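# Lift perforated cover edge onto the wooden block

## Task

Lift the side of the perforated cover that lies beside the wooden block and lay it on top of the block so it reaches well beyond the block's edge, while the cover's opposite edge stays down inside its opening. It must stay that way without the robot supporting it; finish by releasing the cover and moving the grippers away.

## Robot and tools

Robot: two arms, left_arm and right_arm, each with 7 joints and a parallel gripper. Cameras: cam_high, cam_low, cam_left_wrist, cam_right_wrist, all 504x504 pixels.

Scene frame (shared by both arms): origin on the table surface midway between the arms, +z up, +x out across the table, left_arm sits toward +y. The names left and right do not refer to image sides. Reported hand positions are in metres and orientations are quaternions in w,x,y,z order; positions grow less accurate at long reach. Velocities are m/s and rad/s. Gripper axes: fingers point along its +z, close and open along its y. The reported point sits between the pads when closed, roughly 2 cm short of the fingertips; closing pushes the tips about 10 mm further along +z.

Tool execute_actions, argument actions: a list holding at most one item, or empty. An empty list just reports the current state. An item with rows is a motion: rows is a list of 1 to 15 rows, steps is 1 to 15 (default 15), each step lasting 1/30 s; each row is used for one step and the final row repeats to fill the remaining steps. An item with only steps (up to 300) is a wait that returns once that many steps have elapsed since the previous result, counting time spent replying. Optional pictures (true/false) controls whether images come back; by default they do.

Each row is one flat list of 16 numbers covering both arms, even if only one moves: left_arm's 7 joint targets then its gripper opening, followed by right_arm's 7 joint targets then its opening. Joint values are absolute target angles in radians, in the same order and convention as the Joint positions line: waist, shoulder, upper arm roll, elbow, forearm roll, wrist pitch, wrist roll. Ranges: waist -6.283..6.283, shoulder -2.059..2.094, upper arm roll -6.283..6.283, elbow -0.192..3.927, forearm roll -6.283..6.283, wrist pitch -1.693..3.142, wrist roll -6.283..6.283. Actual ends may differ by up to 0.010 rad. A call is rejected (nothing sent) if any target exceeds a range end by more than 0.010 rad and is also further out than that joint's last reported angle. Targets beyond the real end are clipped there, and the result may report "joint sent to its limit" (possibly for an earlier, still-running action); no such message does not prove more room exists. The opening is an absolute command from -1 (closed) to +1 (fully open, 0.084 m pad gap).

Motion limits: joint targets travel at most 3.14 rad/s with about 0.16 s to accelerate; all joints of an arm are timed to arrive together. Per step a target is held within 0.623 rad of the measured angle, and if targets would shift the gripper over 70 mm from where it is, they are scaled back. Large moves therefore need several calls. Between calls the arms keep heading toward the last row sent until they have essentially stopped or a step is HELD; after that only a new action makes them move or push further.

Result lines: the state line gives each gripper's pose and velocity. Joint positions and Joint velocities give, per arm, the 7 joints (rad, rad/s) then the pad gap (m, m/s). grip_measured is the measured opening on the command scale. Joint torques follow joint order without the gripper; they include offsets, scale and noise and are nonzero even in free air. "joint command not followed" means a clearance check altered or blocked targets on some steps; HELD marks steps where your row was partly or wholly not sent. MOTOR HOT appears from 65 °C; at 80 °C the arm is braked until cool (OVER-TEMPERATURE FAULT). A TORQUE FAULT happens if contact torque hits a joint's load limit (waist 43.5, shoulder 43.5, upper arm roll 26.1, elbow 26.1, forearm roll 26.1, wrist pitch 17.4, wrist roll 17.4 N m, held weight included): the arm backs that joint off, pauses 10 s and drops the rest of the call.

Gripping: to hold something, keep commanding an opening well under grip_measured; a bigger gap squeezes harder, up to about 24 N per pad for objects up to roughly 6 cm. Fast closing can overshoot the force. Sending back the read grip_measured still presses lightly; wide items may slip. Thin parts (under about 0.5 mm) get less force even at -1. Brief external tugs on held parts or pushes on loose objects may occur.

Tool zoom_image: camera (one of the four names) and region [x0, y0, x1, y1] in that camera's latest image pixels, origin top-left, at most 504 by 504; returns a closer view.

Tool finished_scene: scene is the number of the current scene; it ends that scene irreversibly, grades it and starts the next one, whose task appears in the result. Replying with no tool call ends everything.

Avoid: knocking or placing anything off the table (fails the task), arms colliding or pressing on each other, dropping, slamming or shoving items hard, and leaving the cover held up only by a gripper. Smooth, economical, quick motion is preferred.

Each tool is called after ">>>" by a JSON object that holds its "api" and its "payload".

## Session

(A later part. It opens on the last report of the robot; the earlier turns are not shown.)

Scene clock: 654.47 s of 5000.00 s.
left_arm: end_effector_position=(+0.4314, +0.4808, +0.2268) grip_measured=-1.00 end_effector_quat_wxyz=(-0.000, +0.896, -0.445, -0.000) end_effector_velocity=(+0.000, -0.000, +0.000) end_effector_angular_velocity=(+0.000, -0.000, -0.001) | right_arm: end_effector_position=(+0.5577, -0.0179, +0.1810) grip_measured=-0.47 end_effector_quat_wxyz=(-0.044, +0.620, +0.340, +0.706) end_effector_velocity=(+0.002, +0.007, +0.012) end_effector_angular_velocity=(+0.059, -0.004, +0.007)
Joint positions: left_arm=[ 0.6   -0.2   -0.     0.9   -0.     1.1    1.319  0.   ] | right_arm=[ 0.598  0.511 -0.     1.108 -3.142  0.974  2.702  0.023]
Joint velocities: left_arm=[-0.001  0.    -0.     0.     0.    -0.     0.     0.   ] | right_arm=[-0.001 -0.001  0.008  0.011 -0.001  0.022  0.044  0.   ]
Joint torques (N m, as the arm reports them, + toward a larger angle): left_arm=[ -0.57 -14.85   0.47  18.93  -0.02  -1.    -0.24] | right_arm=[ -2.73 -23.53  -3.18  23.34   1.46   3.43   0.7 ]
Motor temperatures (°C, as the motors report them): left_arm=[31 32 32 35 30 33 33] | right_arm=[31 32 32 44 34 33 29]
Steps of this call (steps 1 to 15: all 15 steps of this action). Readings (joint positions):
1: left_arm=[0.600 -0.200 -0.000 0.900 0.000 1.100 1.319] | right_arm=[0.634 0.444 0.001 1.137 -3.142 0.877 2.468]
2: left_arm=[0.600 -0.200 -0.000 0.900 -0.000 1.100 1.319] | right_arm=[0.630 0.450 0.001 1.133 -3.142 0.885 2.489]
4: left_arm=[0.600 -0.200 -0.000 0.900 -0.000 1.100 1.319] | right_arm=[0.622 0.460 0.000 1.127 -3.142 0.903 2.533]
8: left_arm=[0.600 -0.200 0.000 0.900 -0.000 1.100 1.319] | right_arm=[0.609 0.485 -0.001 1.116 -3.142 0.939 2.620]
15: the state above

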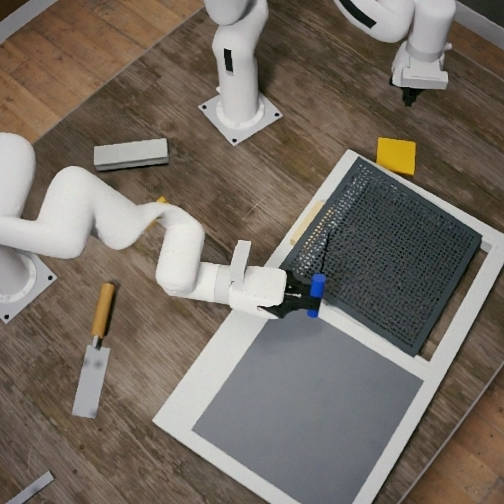

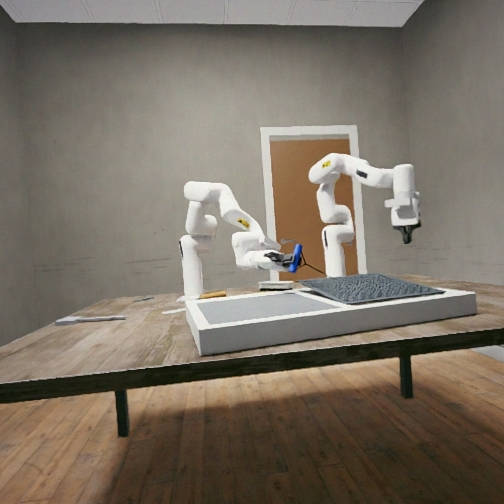

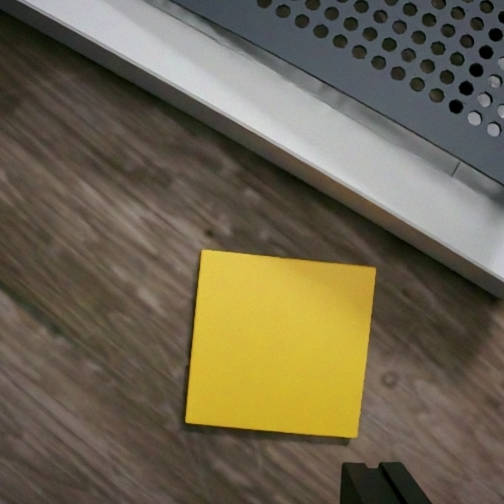

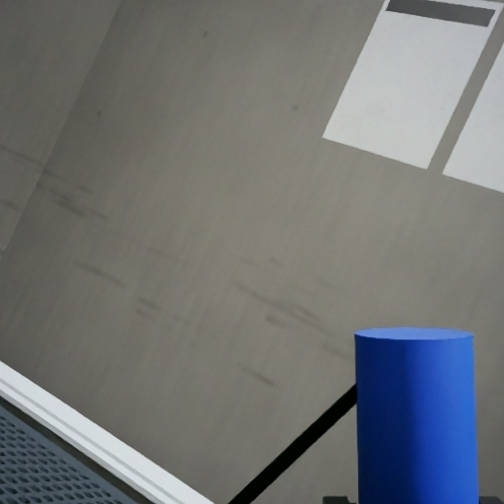

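>>> {"api": "execute_actions", "payload": {"actions": [{"rows":[[0.6,-0.2,0,0.9,0,1.1,1.319,-1,0.6007,0.5119,0,1.1074,-3.1416,0.9753,2.7053,-1],[0.6,-0.2,0,0.9,0,1.1,1.319,-1,0.6007,0.5119,0,1.1074,-3.1416,0.9753,2.7053,-1],[0.6,-0.2,0,0.9,0,1.1,1.319,-1,0.6007,0.5119,0,1.1074,-3.1416,0.9753,2.7053,-1],[0.6,-0.2,0,0.9,0,1.1,1.319,-1,0.602,0.5074,0,1.1072,-3.1416,0.9708,2.7053,-1],[0.6,-0.2,0,0.9,0,1.1,1.319,-1,0.6033,0.5029,0,1.1071,-3.1416,0.9663,2.7053,-1],[0.6,-0.2,0,0.9,0,1.1,1.319,-1,0.6046,0.4984,0,1.107,-3.1416,0.9618,2.7053,-1],[0.6,-0.2,0,0.9,0,1.1,1.319,-1,0.6059,0.4939,0,1.107,-3.1416,0.9573,2.7053,-1],[0.6,-0.2,0,0.9,0,1.1,1.319,-1,0.6072,0.4894,0,1.107,-3.1416,0.9528,2.7053,-1],[0.6,-0.2,0,0.9,0,1.1,1.319,-1,0.6085,0.4849,0,1.107,-3.1416,0.9483,2.7053,-1],[0.6,-0.2,0,0.9,0,1.1,1.319,-1,0.6098,0.4804,0,1.107,-3.1416,0.9438,2.7053,-1],[0.6,-0.2,0,0.9,0,1.1,1.319,-1,0.6111,0.4759,0,1.1072,-3.1416,0.9393,2.7053,-1],[0.6,-0.2,0,0.9,0,1.1,1.319,-1,0.6124,0.4714,0,1.1073,-3.1416,0.9348,2.7053,-1],[0.6,-0.2,0,0.9,0,1.1,1.319,-1,0.6137,0.467,0,1.1074,-3.1416,0.9304,2.7053,-1]],"steps":15}], "pictures": false}}

>>> {"api": "execute_actions", "payload": {"actions": [{"steps":8}]}}

>>> {"api": "zoom_image", "payload": {"camera": "cam_low", "region": [270,220,490,330]}}

Scene clock: 682.97 s of 5000.00 s.
left_arm: end_effector_position=(+0.4314, +0.4808, +0.2268) grip_measured=-1.00 end_effector_quat_wxyz=(-0.000, +0.896, -0.445, -0.000) end_effector_velocity=(-0.000, -0.000, -0.000) end_effector_angular_velocity=(-0.000, +0.000, -0.000) | right_arm: end_effector_position=(+0.5526, -0.0095, +0.1991) grip_measured=-0.47 end_effector_quat_wxyz=(-0.050, +0.618, +0.343, +0.706) end_effector_velocity=(-0.011, +0.021, +0.047) end_effector_angular_velocity=(+0.011, -0.013, +0.034)
Joint positions: left_arm=[ 0.6   -0.2   -0.     0.9    0.     1.1    1.319  0.   ] | right_arm=[ 0.612  0.472 -0.     1.108 -3.141  0.936  2.705  0.023]
Joint velocities: left_arm=[-0.     0.    -0.    -0.001 -0.    -0.     0.     0.   ] | right_arm=[ 0.027 -0.091  0.006  0.007 -0.001 -0.081 -0.    -0.   ]
Joint torques (N m, as the arm reports them, + toward a larger angle): left_arm=[ -0.54 -15.26   0.35  18.72   0.12  -1.1   -0.21] | right_arm=[ -1.08 -19.06  -1.02  20.04   0.66   2.35   0.11]
Motor temperatures (°C, as the motors report them): left_arm=[31 32 32 35 30 33 33] | right_arm=[31 32 32 44 34 33 29]
Steps of this call (steps 1 to 15: the robot went on to your last target; steps 16 to 90: nothing new was sent; then 25.00 s passed at rest; steps 91 to 105: all 15 steps of this action). Readings (joint positions):
91: left_arm=[0.600 -0.200 -0.000 0.900 -0.000 1.100 1.319] | right_arm=[0.598 0.512 -0.000 1.107 -3.142 0.975 2.705]
92: left_arm=[0.600 -0.200 0.000 0.900 -0.000 1.100 1.319] | right_arm=[0.598 0.512 -0.000 1.107 -3.142 0.975 2.705]
94: left_arm=[0.600 -0.200 0.000 0.900 -0.000 1.100 1.319] | right_arm=[0.599 0.512 -0.001 1.108 -3.141 0.975 2.705]
98: left_arm=[0.600 -0.200 -0.000 0.900 0.000 1.100 1.319] | right_arm=[0.603 0.502 -0.001 1.107 -3.141 0.965 2.705]
105: the state above

Scene clock: 683.23 s of 5000.00 s.
left_arm: end_effector_position=(+0.4314, +0.4808, +0.2268) grip_measured=-1.00 end_effector_quat_wxyz=(-0.000, +0.896, -0.445, -0.000) end_effector_velocity=(+0.000, -0.000, +0.000) end_effector_angular_velocity=(-0.000, -0.001, -0.001) | right_arm: end_effector_position=(+0.5516, -0.0088, +0.2002) grip_measured=-0.47 end_effector_quat_wxyz=(-0.050, +0.618, +0.344, +0.705) end_effector_velocity=(-0.000, +0.001, +0.001) end_effector_angular_velocity=(-0.000, -0.001, +0.002)
Joint positions: left_arm=[ 0.6   -0.2    0.     0.9    0.     1.1    1.319  0.   ] | right_arm=[ 0.613  0.467 -0.     1.107 -3.142  0.93   2.705  0.023]
Joint velocities: left_arm=[-0.001 -0.    -0.    -0.    -0.001 -0.001  0.     0.   ] | right_arm=[ 0.    -0.     0.     0.001 -0.001 -0.001  0.     0.   ]
Joint torques (N m, as the arm reports them, + toward a larger angle): left_arm=[ -1.07 -14.77   0.26  18.9    0.    -1.45  -0.43] | right_arm=[ -0.62 -21.05  -0.55  20.97   0.62   2.4    0.12]
Motor temperatures (°C, as the motors report them): left_arm=[31 32 32 35 30 33 33] | right_arm=[31 32 32 44 34 33 29]
Steps of this call (steps 1 to 8: the robot went on to your last target). Readings (joint positions):
1: left_arm=[0.600 -0.200 -0.000 0.900 -0.000 1.100 1.319] | right_arm=[0.613 0.469 0.000 1.108 -3.142 0.934 2.705]
2: left_arm=[0.600 -0.200 -0.000 0.900 -0.000 1.100 1.319] | right_arm=[0.613 0.468 0.000 1.108 -3.142 0.933 2.705]
4: left_arm=[0.600 -0.200 -0.000 0.900 -0.000 1.100 1.319] | right_arm=[0.614 0.467 0.000 1.108 -3.142 0.931 2.705]
8: the state above

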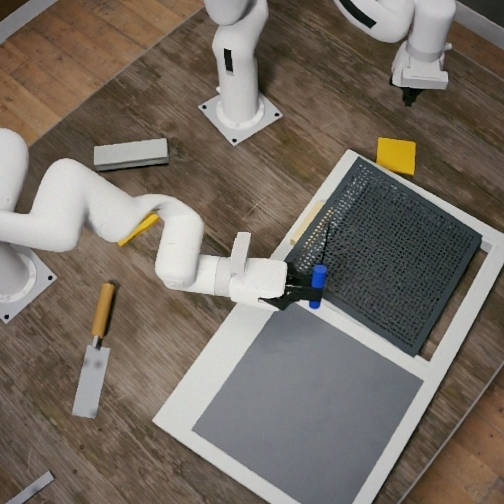

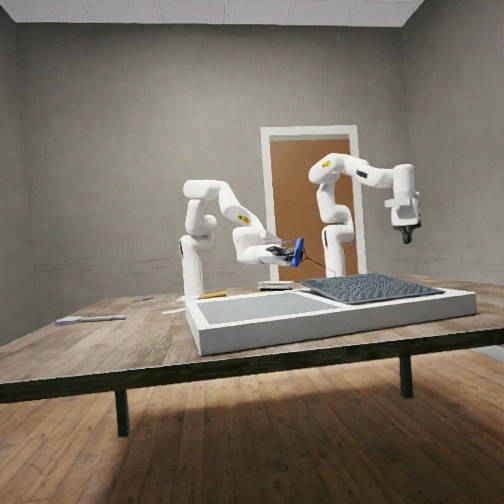

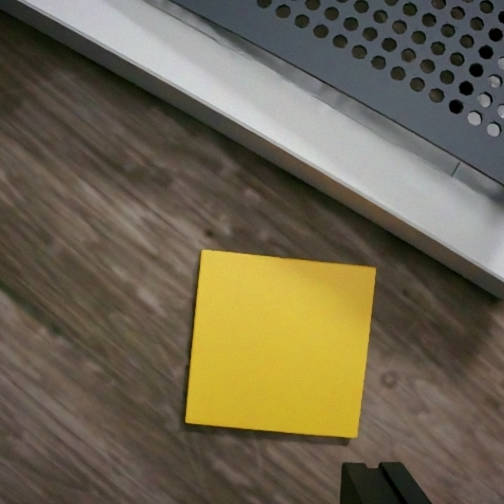

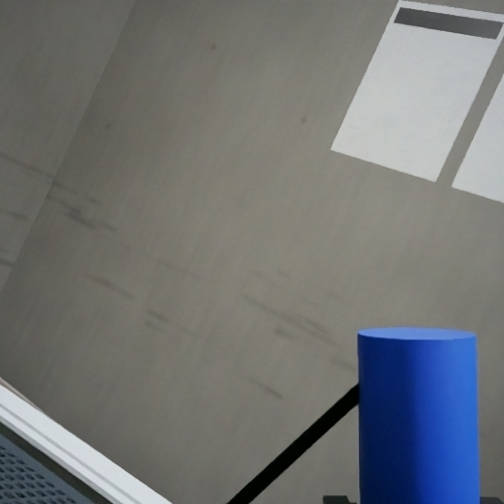

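Region (270, 220, 490, 330) of cam_low's 504x504 image, scaled by 2.291, with more detail than that image has.

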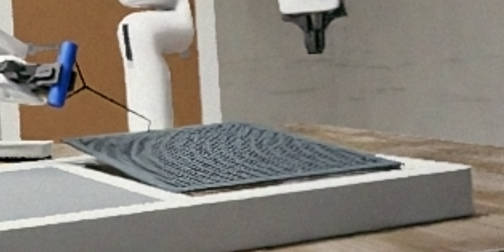

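>>> {"api": "execute_actions", "payload": {"actions": [{"rows":[[0.6,-0.2,0,0.9,0,1.1,1.319,-1,0.62,0.3,0,1.4,-3.1416,0.45,3.1416,-1]],"steps":15}], "pictures": false}}

>>> {"api": "execute_actions", "payload": {"actions": [{"rows":[[0.6,-0.2,0,0.9,0,1.1,1.319,-1,0.8916,0.6043,0,1.732,-3.1416,-1.1277,3.1416,-1]],"steps":15}], "pictures": false}}

>>> {"api": "execute_actions", "payload": {"actions": [{"steps":25}]}}

Scene clock: 720.13 s of 5000.00 s.
left_arm: end_effector_position=(+0.4314, +0.4808, +0.2268) grip_measured=-1.00 end_effector_quat_wxyz=(-0.000, +0.896, -0.445, -0.000) end_effector_velocity=(+0.000, -0.000, +0.000) end_effector_angular_velocity=(+0.001, -0.001, -0.001) | right_arm: end_effector_position=(+0.5749, +0.0122, +0.3668) grip_measured=-0.47 end_effector_quat_wxyz=(-0.199, +0.678, +0.210, +0.676) end_effector_velocity=(-0.004, -0.000, +0.107) end_effector_angular_velocity=(+0.205, +0.131, +0.001)
Joint positions: left_arm=[ 0.6   -0.2   -0.     0.9    0.     1.1    1.319  0.   ] | right_arm=[ 0.62   0.3    0.     1.398 -3.142  0.467  3.128  0.023]
Joint velocities: left_arm=[-0.001 -0.     0.     0.     0.    -0.001 -0.     0.   ] | right_arm=[ 0.003 -0.103 -0.     0.167 -0.001 -0.266  0.244  0.   ]
Joint torques (N m, as the arm reports them, + toward a larger angle): left_arm=[ -1.27 -14.34   0.38  19.     0.15  -1.15  -0.11] | right_arm=[ -0.69 -11.54  -0.71  14.19   0.71   1.57  -0.3 ]
Motor temperatures (°C, as the motors report them): left_arm=[31 32 32 35 30 33 33] | right_arm=[31 32 32 43 34 33 29]
Steps of this call (steps 1 to 15: the robot went on to your last target; steps 16 to 90: nothing new was sent; then 33.40 s passed at rest; steps 91 to 105: all 15 steps of this action). Readings (joint positions):
91: left_arm=[0.600 -0.200 0.000 0.900 -0.000 1.100 1.319] | right_arm=[0.614 0.467 -0.000 1.108 -3.142 0.930 2.706]
92: left_arm=[0.600 -0.200 -0.000 0.900 0.000 1.100 1.319] | right_arm=[0.614 0.465 -0.000 1.111 -3.142 0.921 2.713]
94: left_arm=[0.600 -0.200 -0.000 0.900 -0.000 1.100 1.319] | right_arm=[0.615 0.449 -0.000 1.141 -3.142 0.858 2.769]
98: left_arm=[0.600 -0.200 -0.000 0.900 0.000 1.100 1.319] | right_arm=[0.617 0.383 0.000 1.257 -3.142 0.692 2.923]
105: the state above

Scene clock: 720.63 s of 5000.00 s.
left_arm: end_effector_position=(+0.4314, +0.4808, +0.2268) grip_measured=-1.00 end_effector_quat_wxyz=(-0.000, +0.896, -0.445, -0.000) end_effector_velocity=(+0.000, -0.001, -0.000) end_effector_angular_velocity=(-0.000, +0.001, -0.002) | right_arm: end_effector_position=(+0.4662, +0.0944, +0.2110) grip_measured=-0.47 end_effector_quat_wxyz=(-0.176, +0.819, +0.334, +0.433) end_effector_velocity=(-0.342, -0.026, -0.328) end_effector_angular_velocity=(-1.169, +1.215, +0.313)
Joint positions: left_arm=[ 0.6   -0.2   -0.     0.9    0.     1.1    1.319  0.   ] | right_arm=[ 0.805  0.508  0.001  1.622 -3.141 -0.141  3.139  0.023]
Joint velocities: left_arm=[-0.002 -0.     0.     0.     0.     0.001 -0.     0.   ] | right_arm=[ 0.312  0.34   0.005  0.382  0.001 -1.727  0.008 -0.   ]
Joint torques (N m, as the arm reports them, + toward a larger angle): left_arm=[ -0.27 -15.29   0.26  19.22   0.22  -1.23  -0.13] | right_arm=[ -2.19 -23.78  -1.78  23.2    0.58   0.71   0.09]
Motor temperatures (°C, as the motors report them): left_arm=[31 32 32 35 30 33 33] | right_arm=[31 32 32 43 34 33 29]
Steps of this call (steps 1 to 15: all 15 steps of this action). Readings (joint positions):
1: left_arm=[0.600 -0.200 0.000 0.900 -0.000 1.100 1.319] | right_arm=[0.620 0.298 -0.000 1.401 -3.142 0.459 3.133]
2: left_arm=[0.600 -0.200 -0.000 0.900 -0.000 1.100 1.319] | right_arm=[0.623 0.303 -0.001 1.405 -3.142 0.447 3.136]
4: left_arm=[0.600 -0.200 0.000 0.900 0.000 1.100 1.319] | right_arm=[0.646 0.334 -0.006 1.437 -3.142 0.384 3.136]
8: left_arm=[0.600 -0.200 0.000 0.900 0.000 1.100 1.319] | right_arm=[0.716 0.410 0.002 1.511 -3.141 0.218 3.137]
15: the state above

Scene clock: 721.47 s of 5000.00 s.
left_arm: end_effector_position=(+0.4314, +0.4808, +0.2268) grip_measured=-1.00 end_effector_quat_wxyz=(-0.000, +0.896, -0.445, -0.000) end_effector_velocity=(-0.000, +0.001, +0.000) end_effector_angular_velocity=(+0.000, -0.000, +0.002) | right_arm: end_effector_position=(+0.2804, -0.0300, +0.1500) grip_measured=-0.47 end_effector_quat_wxyz=(-0.000, +0.910, +0.415, +0.001) end_effector_velocity=(-0.003, +0.000, -0.001) end_effector_angular_velocity=(-0.005, +0.007, +0.005)
Joint positions: left_arm=[ 0.6   -0.2   -0.     0.9    0.     1.1    1.319  0.   ] | right_arm=[ 0.891  0.604 -0.     1.732 -3.142 -1.127  3.142  0.023]
Joint velocities: left_arm=[ 0.002 -0.     0.    -0.    -0.    -0.    -0.     0.   ] | right_arm=[ 0.002  0.002  0.003 -0.001  0.    -0.006 -0.    -0.   ]
Joint torques (N m, as the arm reports them, + toward a larger angle): left_arm=[ -0.89 -14.88   0.33  19.06   0.12  -1.08  -0.02] | right_arm=[ -0.74 -22.02  -0.75  19.5    0.74  -1.91   0.  ]
Motor temperatures (°C, as the motors report them): left_arm=[31 32 32 35 30 33 33] | right_arm=[31 32 32 43 34 33 29]
Steps of this call (steps 1 to 25: the robot went on to your last target). Readings (joint positions):
1: left_arm=[0.600 -0.200 0.000 0.900 -0.000 1.100 1.319] | right_arm=[0.815 0.519 0.001 1.634 -3.141 -0.200 3.140]
2: left_arm=[0.600 -0.200 -0.000 0.900 -0.000 1.100 1.319] | right_arm=[0.824 0.529 0.001 1.645 -3.141 -0.260 3.140]
4: left_arm=[0.600 -0.200 -0.000 0.900 0.000 1.100 1.319] | right_arm=[0.839 0.546 0.001 1.665 -3.142 -0.384 3.140]
8: left_arm=[0.600 -0.200 -0.000 0.900 -0.000 1.100 1.319] | right_arm=[0.861 0.570 0.000 1.692 -3.142 -0.636 3.141]
25: the state above

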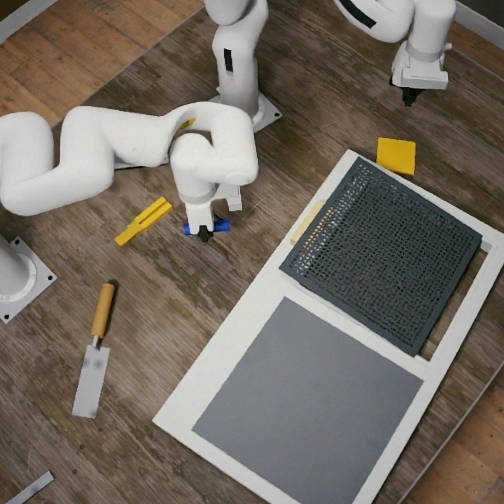

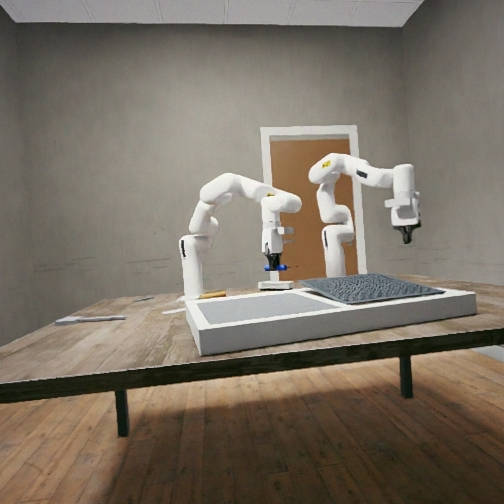

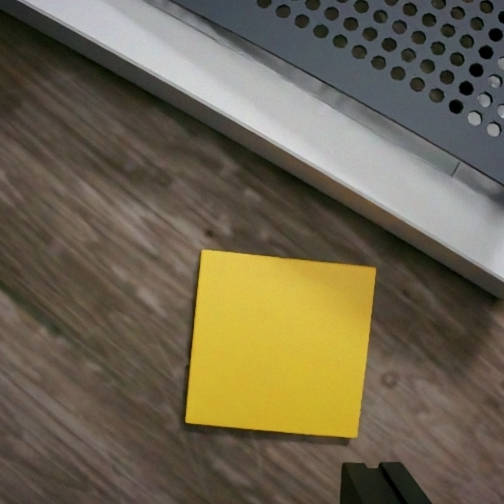

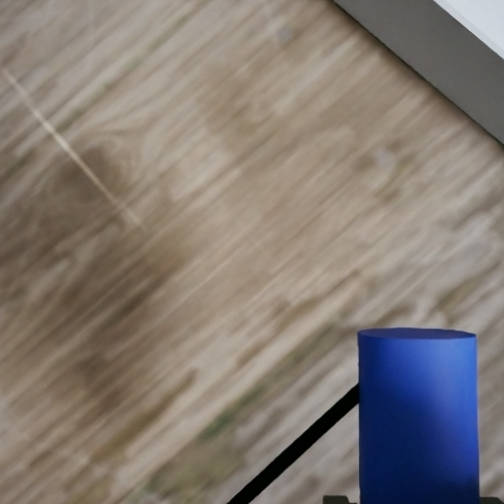

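>>> {"api": "execute_actions", "payload": {"actions": [{"rows":[[0.6,-0.2,0,0.9,0,1.1,1.319,-1,0.8916,0.64,0,1.705,-3.1416,-1.065,3.1416,-1],[0.6,-0.2,0,0.9,0,1.1,1.319,-1,0.8916,0.64,0,1.705,-3.1416,-1.065,3.1416,-1],[0.6,-0.2,0,0.9,0,1.1,1.319,-1,0.8916,0.64,0,1.705,-3.1416,-1.065,3.1416,-1],[0.6,-0.2,0,0.9,0,1.1,1.319,-1,0.8916,0.68,0,1.675,-3.1416,-0.995,3.1416,-1],[0.6,-0.2,0,0.9,0,1.1,1.319,-1,0.8916,0.68,0,1.675,-3.1416,-0.995,3.1416,-1],[0.6,-0.2,0,0.9,0,1.1,1.319,-1,0.8916,0.68,0,1.675,-3.1416,-0.995,3.1416,-1],[0.6,-0.2,0,0.9,0,1.1,1.319,-1,0.8916,0.72,0,1.65,-3.1416,-0.93,3.1416,-1],[0.6,-0.2,0,0.9,0,1.1,1.319,-1,0.8916,0.72,0,1.65,-3.1416,-0.93,3.1416,-1],[0.6,-0.2,0,0.9,0,1.1,1.319,-1,0.8916,0.72,0,1.65,-3.1416,-0.93,3.1416,-1],[0.6,-0.2,0,0.9,0,1.1,1.319,-1,0.8916,0.75,0,1.637,-3.1416,-0.887,3.1416,-1]],"steps":15}], "pictures": false}}

>>> {"api": "execute_actions", "payload": {"actions": [{"rows":[[0.6,-0.2,0,0.9,0,1.1,1.319,-1,0.8916,0.757,0,1.636,-3.1416,-0.879,3.1416,-1],[0.6,-0.2,0,0.9,0,1.1,1.319,-1,0.8916,0.757,0,1.636,-3.1416,-0.879,3.1416,-1],[0.6,-0.2,0,0.9,0,1.1,1.319,-1,0.8916,0.764,0,1.635,-3.1416,-0.871,3.1416,-1],[0.6,-0.2,0,0.9,0,1.1,1.319,-1,0.8916,0.764,0,1.635,-3.1416,-0.871,3.1416,-1],[0.6,-0.2,0,0.9,0,1.1,1.319,-1,0.8916,0.7725,0,1.6334,-3.1416,-0.861,3.1416,-1]],"steps":15}], "pictures": false}}

>>> {"api": "execute_actions", "payload": {"actions": [{"rows":[[0.6,-0.2,0,0.9,0,1.1,1.319,-1,0.8916,0.7725,0,1.6334,-3.1416,-0.861,3.1416,-0.1]],"steps":15}], "pictures": false}}

>>> {"api": "execute_actions", "payload": {"actions": [{"rows":[[0.6,-0.2,0,0.9,0,1.1,1.319,-1,0.8916,0.72,0,1.645,-3.1416,-0.925,3.1416,-0.1],[0.6,-0.2,0,0.9,0,1.1,1.319,-1,0.8916,0.72,0,1.645,-3.1416,-0.925,3.1416,-0.1],[0.6,-0.2,0,0.9,0,1.1,1.319,-1,0.8916,0.72,0,1.645,-3.1416,-0.925,3.1416,-0.1],[0.6,-0.2,0,0.9,0,1.1,1.319,-1,0.8916,0.72,0,1.645,-3.1416,-0.925,3.1416,-0.1],[0.6,-0.2,0,0.9,0,1.1,1.319,-1,0.8916,0.72,0,1.645,-3.1416,-0.925,3.1416,-0.1],[0.8,-0.3,0,0.9,0,1.1,1.319,-1,0.8916,0.5,0,1.65,-3.1416,-1.15,3.1416,-0.1]],"steps":15}]}}

Scene clock: 758.77 s of 5000.00 s.
left_arm: end_effector_position=(+0.4314, +0.4808, +0.2268) grip_measured=-1.00 end_effector_quat_wxyz=(-0.000, +0.896, -0.445, -0.000) end_effector_velocity=(-0.000, -0.001, -0.001) end_effector_angular_velocity=(-0.001, +0.003, -0.001) | right_arm: end_effector_position=(+0.2790, -0.0311, +0.0389) grip_measured=-0.47 end_effector_quat_wxyz=(+0.001, +0.909, +0.416, -0.003) end_effector_velocity=(+0.002, +0.003, -0.046) end_effector_angular_velocity=(+0.019, -0.017, +0.001)
Joint positions: left_arm=[ 0.6   -0.2    0.     0.9    0.     1.1    1.319  0.   ] | right_arm=[ 0.892  0.749  0.     1.636 -3.142 -0.894  3.142  0.023]
Joint velocities: left_arm=[-0.001  0.001  0.    -0.001  0.     0.001  0.     0.   ] | right_arm=[ 0.002  0.066 -0.001 -0.024 -0.     0.116  0.     0.   ]
Joint torques (N m, as the arm reports them, + toward a larger angle): left_arm=[ -1.41 -14.84   0.12  19.26  -0.18  -1.07  -0.29] | right_arm=[ -0.83 -27.22  -0.99  21.81   0.65  -2.21   0.03]
Motor temperatures (°C, as the motors report them): left_arm=[31 32 32 36 30 33 33] | right_arm=[31 32 32 43 34 32 29]
Steps of this call (steps 1 to 30: the robot went on to your last target; steps 31 to 90: nothing new was sent; then 33.80 s passed at rest; steps 91 to 105: all 15 steps of this action). Readings (joint positions):
91: left_arm=[0.600 -0.200 -0.000 0.900 -0.000 1.100 1.319] | right_arm=[0.892 0.605 -0.000 1.732 -3.142 -1.127 3.142]
92: left_arm=[0.600 -0.200 0.000 0.900 0.000 1.100 1.319] | right_arm=[0.892 0.607 -0.000 1.730 -3.142 -1.120 3.142]
94: left_arm=[0.600 -0.200 -0.000 0.900 0.000 1.100 1.319] | right_arm=[0.892 0.624 -0.000 1.718 -3.142 -1.089 3.142]
98: left_arm=[0.600 -0.200 -0.000 0.900 -0.000 1.100 1.319] | right_arm=[0.892 0.676 0.000 1.678 -3.142 -1.005 3.142]
105: the state above

Scene clock: 759.27 s of 5000.00 s.
left_arm: end_effector_position=(+0.4314, +0.4808, +0.2268) grip_measured=-1.00 end_effector_quat_wxyz=(-0.000, +0.896, -0.445, -0.000) end_effector_velocity=(-0.000, +0.000, +0.000) end_effector_angular_velocity=(+0.000, -0.000, +0.001) | right_arm: end_effector_position=(+0.2801, -0.0298, +0.0247) grip_measured=-0.47 end_effector_quat_wxyz=(-0.000, +0.909, +0.416, +0.000) end_effector_velocity=(-0.001, +0.000, -0.001) end_effector_angular_velocity=(+0.001, +0.001, -0.001)
Joint positions: left_arm=[ 0.6   -0.2   -0.     0.9   -0.     1.1    1.319  0.   ] | right_arm=[ 0.892  0.772  0.     1.634 -3.142 -0.861  3.142  0.023]
Joint velocities: left_arm=[ 0.001 -0.001  0.     0.    -0.     0.001 -0.     0.   ] | right_arm=[ 0.001  0.001  0.    -0.001  0.001  0.003  0.    -0.   ]
Joint torques (N m, as the arm reports them, + toward a larger angle): left_arm=[ -0.88 -15.23   0.13  19.04  -0.36  -1.23  -0.3 ] | right_arm=[ -0.7  -23.    -0.92  17.7    0.66  -1.61   0.06]
Motor temperatures (°C, as the motors report them): left_arm=[31 32 32 36 30 33 33] | right_arm=[31 32 32 43 34 32 29]
Steps of this call (steps 1 to 15: all 15 steps of this action). Readings (joint positions):
1: left_arm=[0.600 -0.200 0.000 0.900 0.000 1.100 1.319] | right_arm=[0.892 0.750 0.000 1.636 -3.142 -0.891 3.142]
2: left_arm=[0.600 -0.200 -0.000 0.900 0.000 1.100 1.319] | right_arm=[0.892 0.751 0.000 1.637 -3.142 -0.888 3.142]
4: left_arm=[0.600 -0.200 -0.000 0.900 -0.000 1.100 1.319] | right_arm=[0.892 0.754 -0.000 1.638 -3.142 -0.881 3.142]
8: left_arm=[0.600 -0.200 0.000 0.900 0.000 1.100 1.319] | right_arm=[0.892 0.768 -0.000 1.634 -3.142 -0.866 3.142]
15: the state above

Scene clock: 759.77 s of 5000.00 s.
left_arm: end_effector_position=(+0.4314, +0.4808, +0.2268) grip_measured=-1.00 end_effector_quat_wxyz=(-0.000, +0.896, -0.445, -0.000) end_effector_velocity=(+0.000, -0.000, +0.000) end_effector_angular_velocity=(-0.000, +0.000, -0.000) | right_arm: end_effector_position=(+0.2801, -0.0300, +0.0243) grip_measured=-0.11 end_effector_quat_wxyz=(+0.000, +0.910, +0.416, +0.000) end_effector_velocity=(+0.000, +0.000, +0.001) end_effector_angular_velocity=(+0.001, -0.001, +0.001)
Joint positions: left_arm=[ 0.6   -0.2    0.     0.9    0.     1.1    1.319  0.   ] | right_arm=[ 0.892  0.772 -0.     1.633 -3.142 -0.861  3.142  0.039]
Joint velocities: left_arm=[-0.     0.     0.     0.    -0.     0.001 -0.     0.   ] | right_arm=[ 0.001 -0.001 -0.    -0.    -0.001 -0.    -0.     0.   ]
Joint torques (N m, as the arm reports them, + toward a larger angle): left_arm=[ -0.69 -14.94   0.3   19.23   0.01  -1.14  -0.32] | right_arm=[ -0.51 -22.95  -0.69  17.72   0.78  -1.74  -0.03]
Motor temperatures (°C, as the motors report them): left_arm=[31 32 32 36 30 33 33] | right_arm=[31 32 32 43 34 32 29]
Steps of this call (steps 1 to 15: all 15 steps of this action). Readings (joint positions):
1: left_arm=[0.600 -0.200 -0.000 0.900 0.000 1.100 1.319] | right_arm=[0.892 0.772 0.000 1.634 -3.142 -0.861 3.142]
2: left_arm=[0.600 -0.200 -0.000 0.900 0.000 1.100 1.319] | right_arm=[0.892 0.772 0.000 1.634 -3.142 -0.861 3.142]
4: left_arm=[0.600 -0.200 0.000 0.900 0.000 1.100 1.319] | right_arm=[0.892 0.772 -0.000 1.634 -3.142 -0.861 3.142]
8: left_arm=[0.600 -0.200 -0.000 0.900 -0.000 1.100 1.319] | right_arm=[0.892 0.772 -0.000 1.634 -3.142 -0.861 3.142]
15: the state above

Scene clock: 760.27 s of 5000.00 s.
left_arm: end_effector_position=(+0.3945, +0.5550, +0.2694) grip_measured=-1.00 end_effector_quat_wxyz=(-0.042, +0.935, -0.352, +0.030) end_effector_velocity=(-0.013, -0.008, -0.009) end_effector_angular_velocity=(+0.001, +0.031, +0.006) | right_arm: end_effector_position=(+0.2692, -0.0427, +0.1721) grip_measured=-0.11 end_effector_quat_wxyz=(-0.002, +0.910, +0.416, +0.005) end_effector_velocity=(-0.028, -0.033, +0.192) end_effector_angular_velocity=(+0.030, -0.027, -0.001)
Joint positions: left_arm=[ 0.797 -0.3    0.005  0.903  0.     1.099  1.319  0.   ] | right_arm=[ 0.892  0.513 -0.     1.654 -3.142 -1.131  3.142  0.039]
Joint velocities: left_arm=[ 0.083 -0.03  -0.082 -0.047 -0.006  0.008  0.001  0.   ] | right_arm=[ 0.    -0.35  -0.001  0.025  0.001 -0.335  0.     0.   ]
Joint torques (N m, as the arm reports them, + toward a larger angle): left_arm=[-4.43 -9.91 -1.33 17.94 -0.11 -1.29 -0.15] | right_arm=[-0.5  -9.81 -0.49 12.49  0.83 -0.38  0.07]
Motor temperatures (°C, as the motors report them): left_arm=[31 32 32 36 30 33 33] | right_arm=[31 32 32 43 34 32 29]
Steps of this call (steps 1 to 15: all 15 steps of this action). Readings (joint positions):
1: left_arm=[0.600 -0.200 0.000 0.900 0.000 1.100 1.319] | right_arm=[0.892 0.772 -0.000 1.633 -3.142 -0.862 3.142]
2: left_arm=[0.600 -0.200 -0.000 0.900 -0.000 1.100 1.319] | right_arm=[0.892 0.768 -0.000 1.633 -3.142 -0.869 3.142]
4: left_arm=[0.600 -0.200 0.000 0.900 0.000 1.100 1.319] | right_arm=[0.892 0.744 0.000 1.637 -3.142 -0.900 3.142]
8: left_arm=[0.626 -0.212 -0.006 0.898 -0.000 1.100 1.319] | right_arm=[0.892 0.696 0.000 1.643 -3.142 -0.952 3.142]
15: the state above

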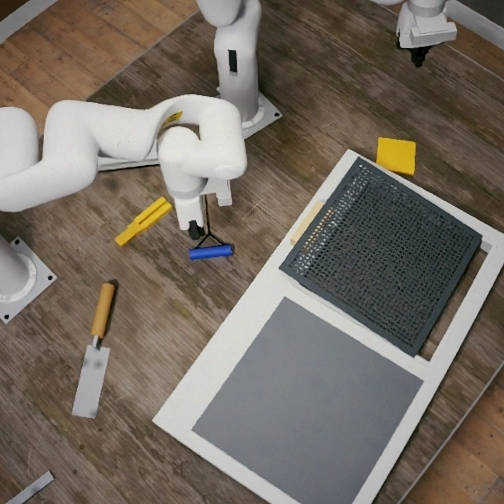

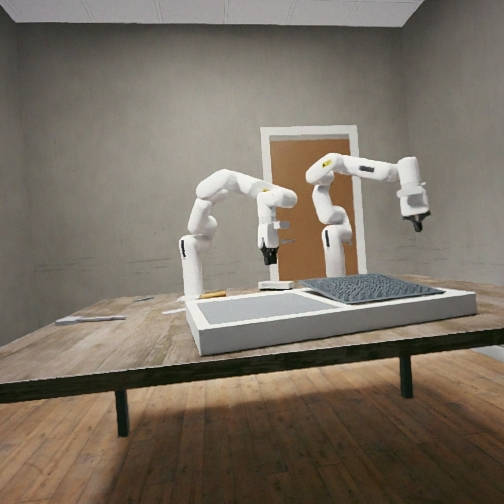

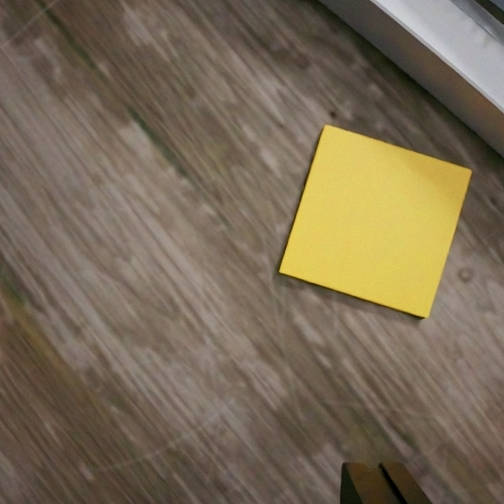

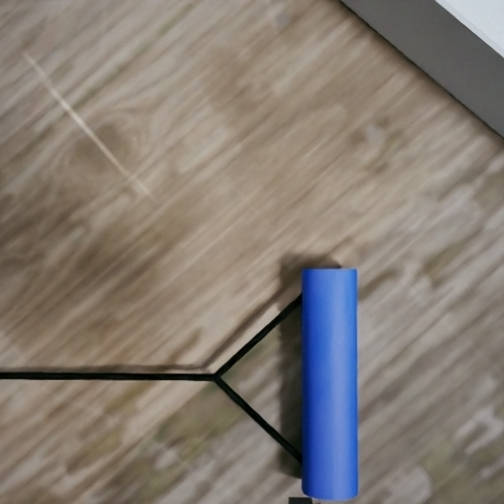

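>>> {"api": "zoom_image", "payload": {"camera": "cam_high", "region": [360,200,504,380]}}

Region (360, 200, 504, 380) of cam_high's 504x504 image, scaled by 2.800, with more detail than that image has; it fills the left 403 columns of this view, and the rest is white.

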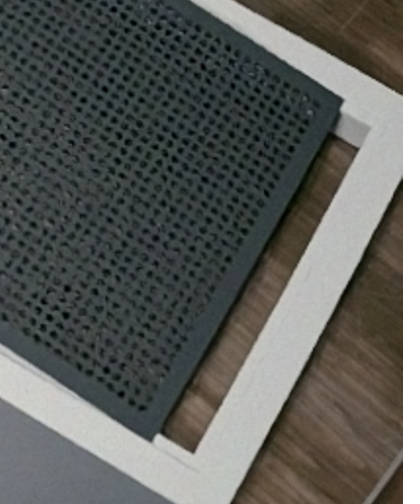

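>>> {"api": "finished_scene", "payload": {"scene": 1}}

The scene is finished: the task was done.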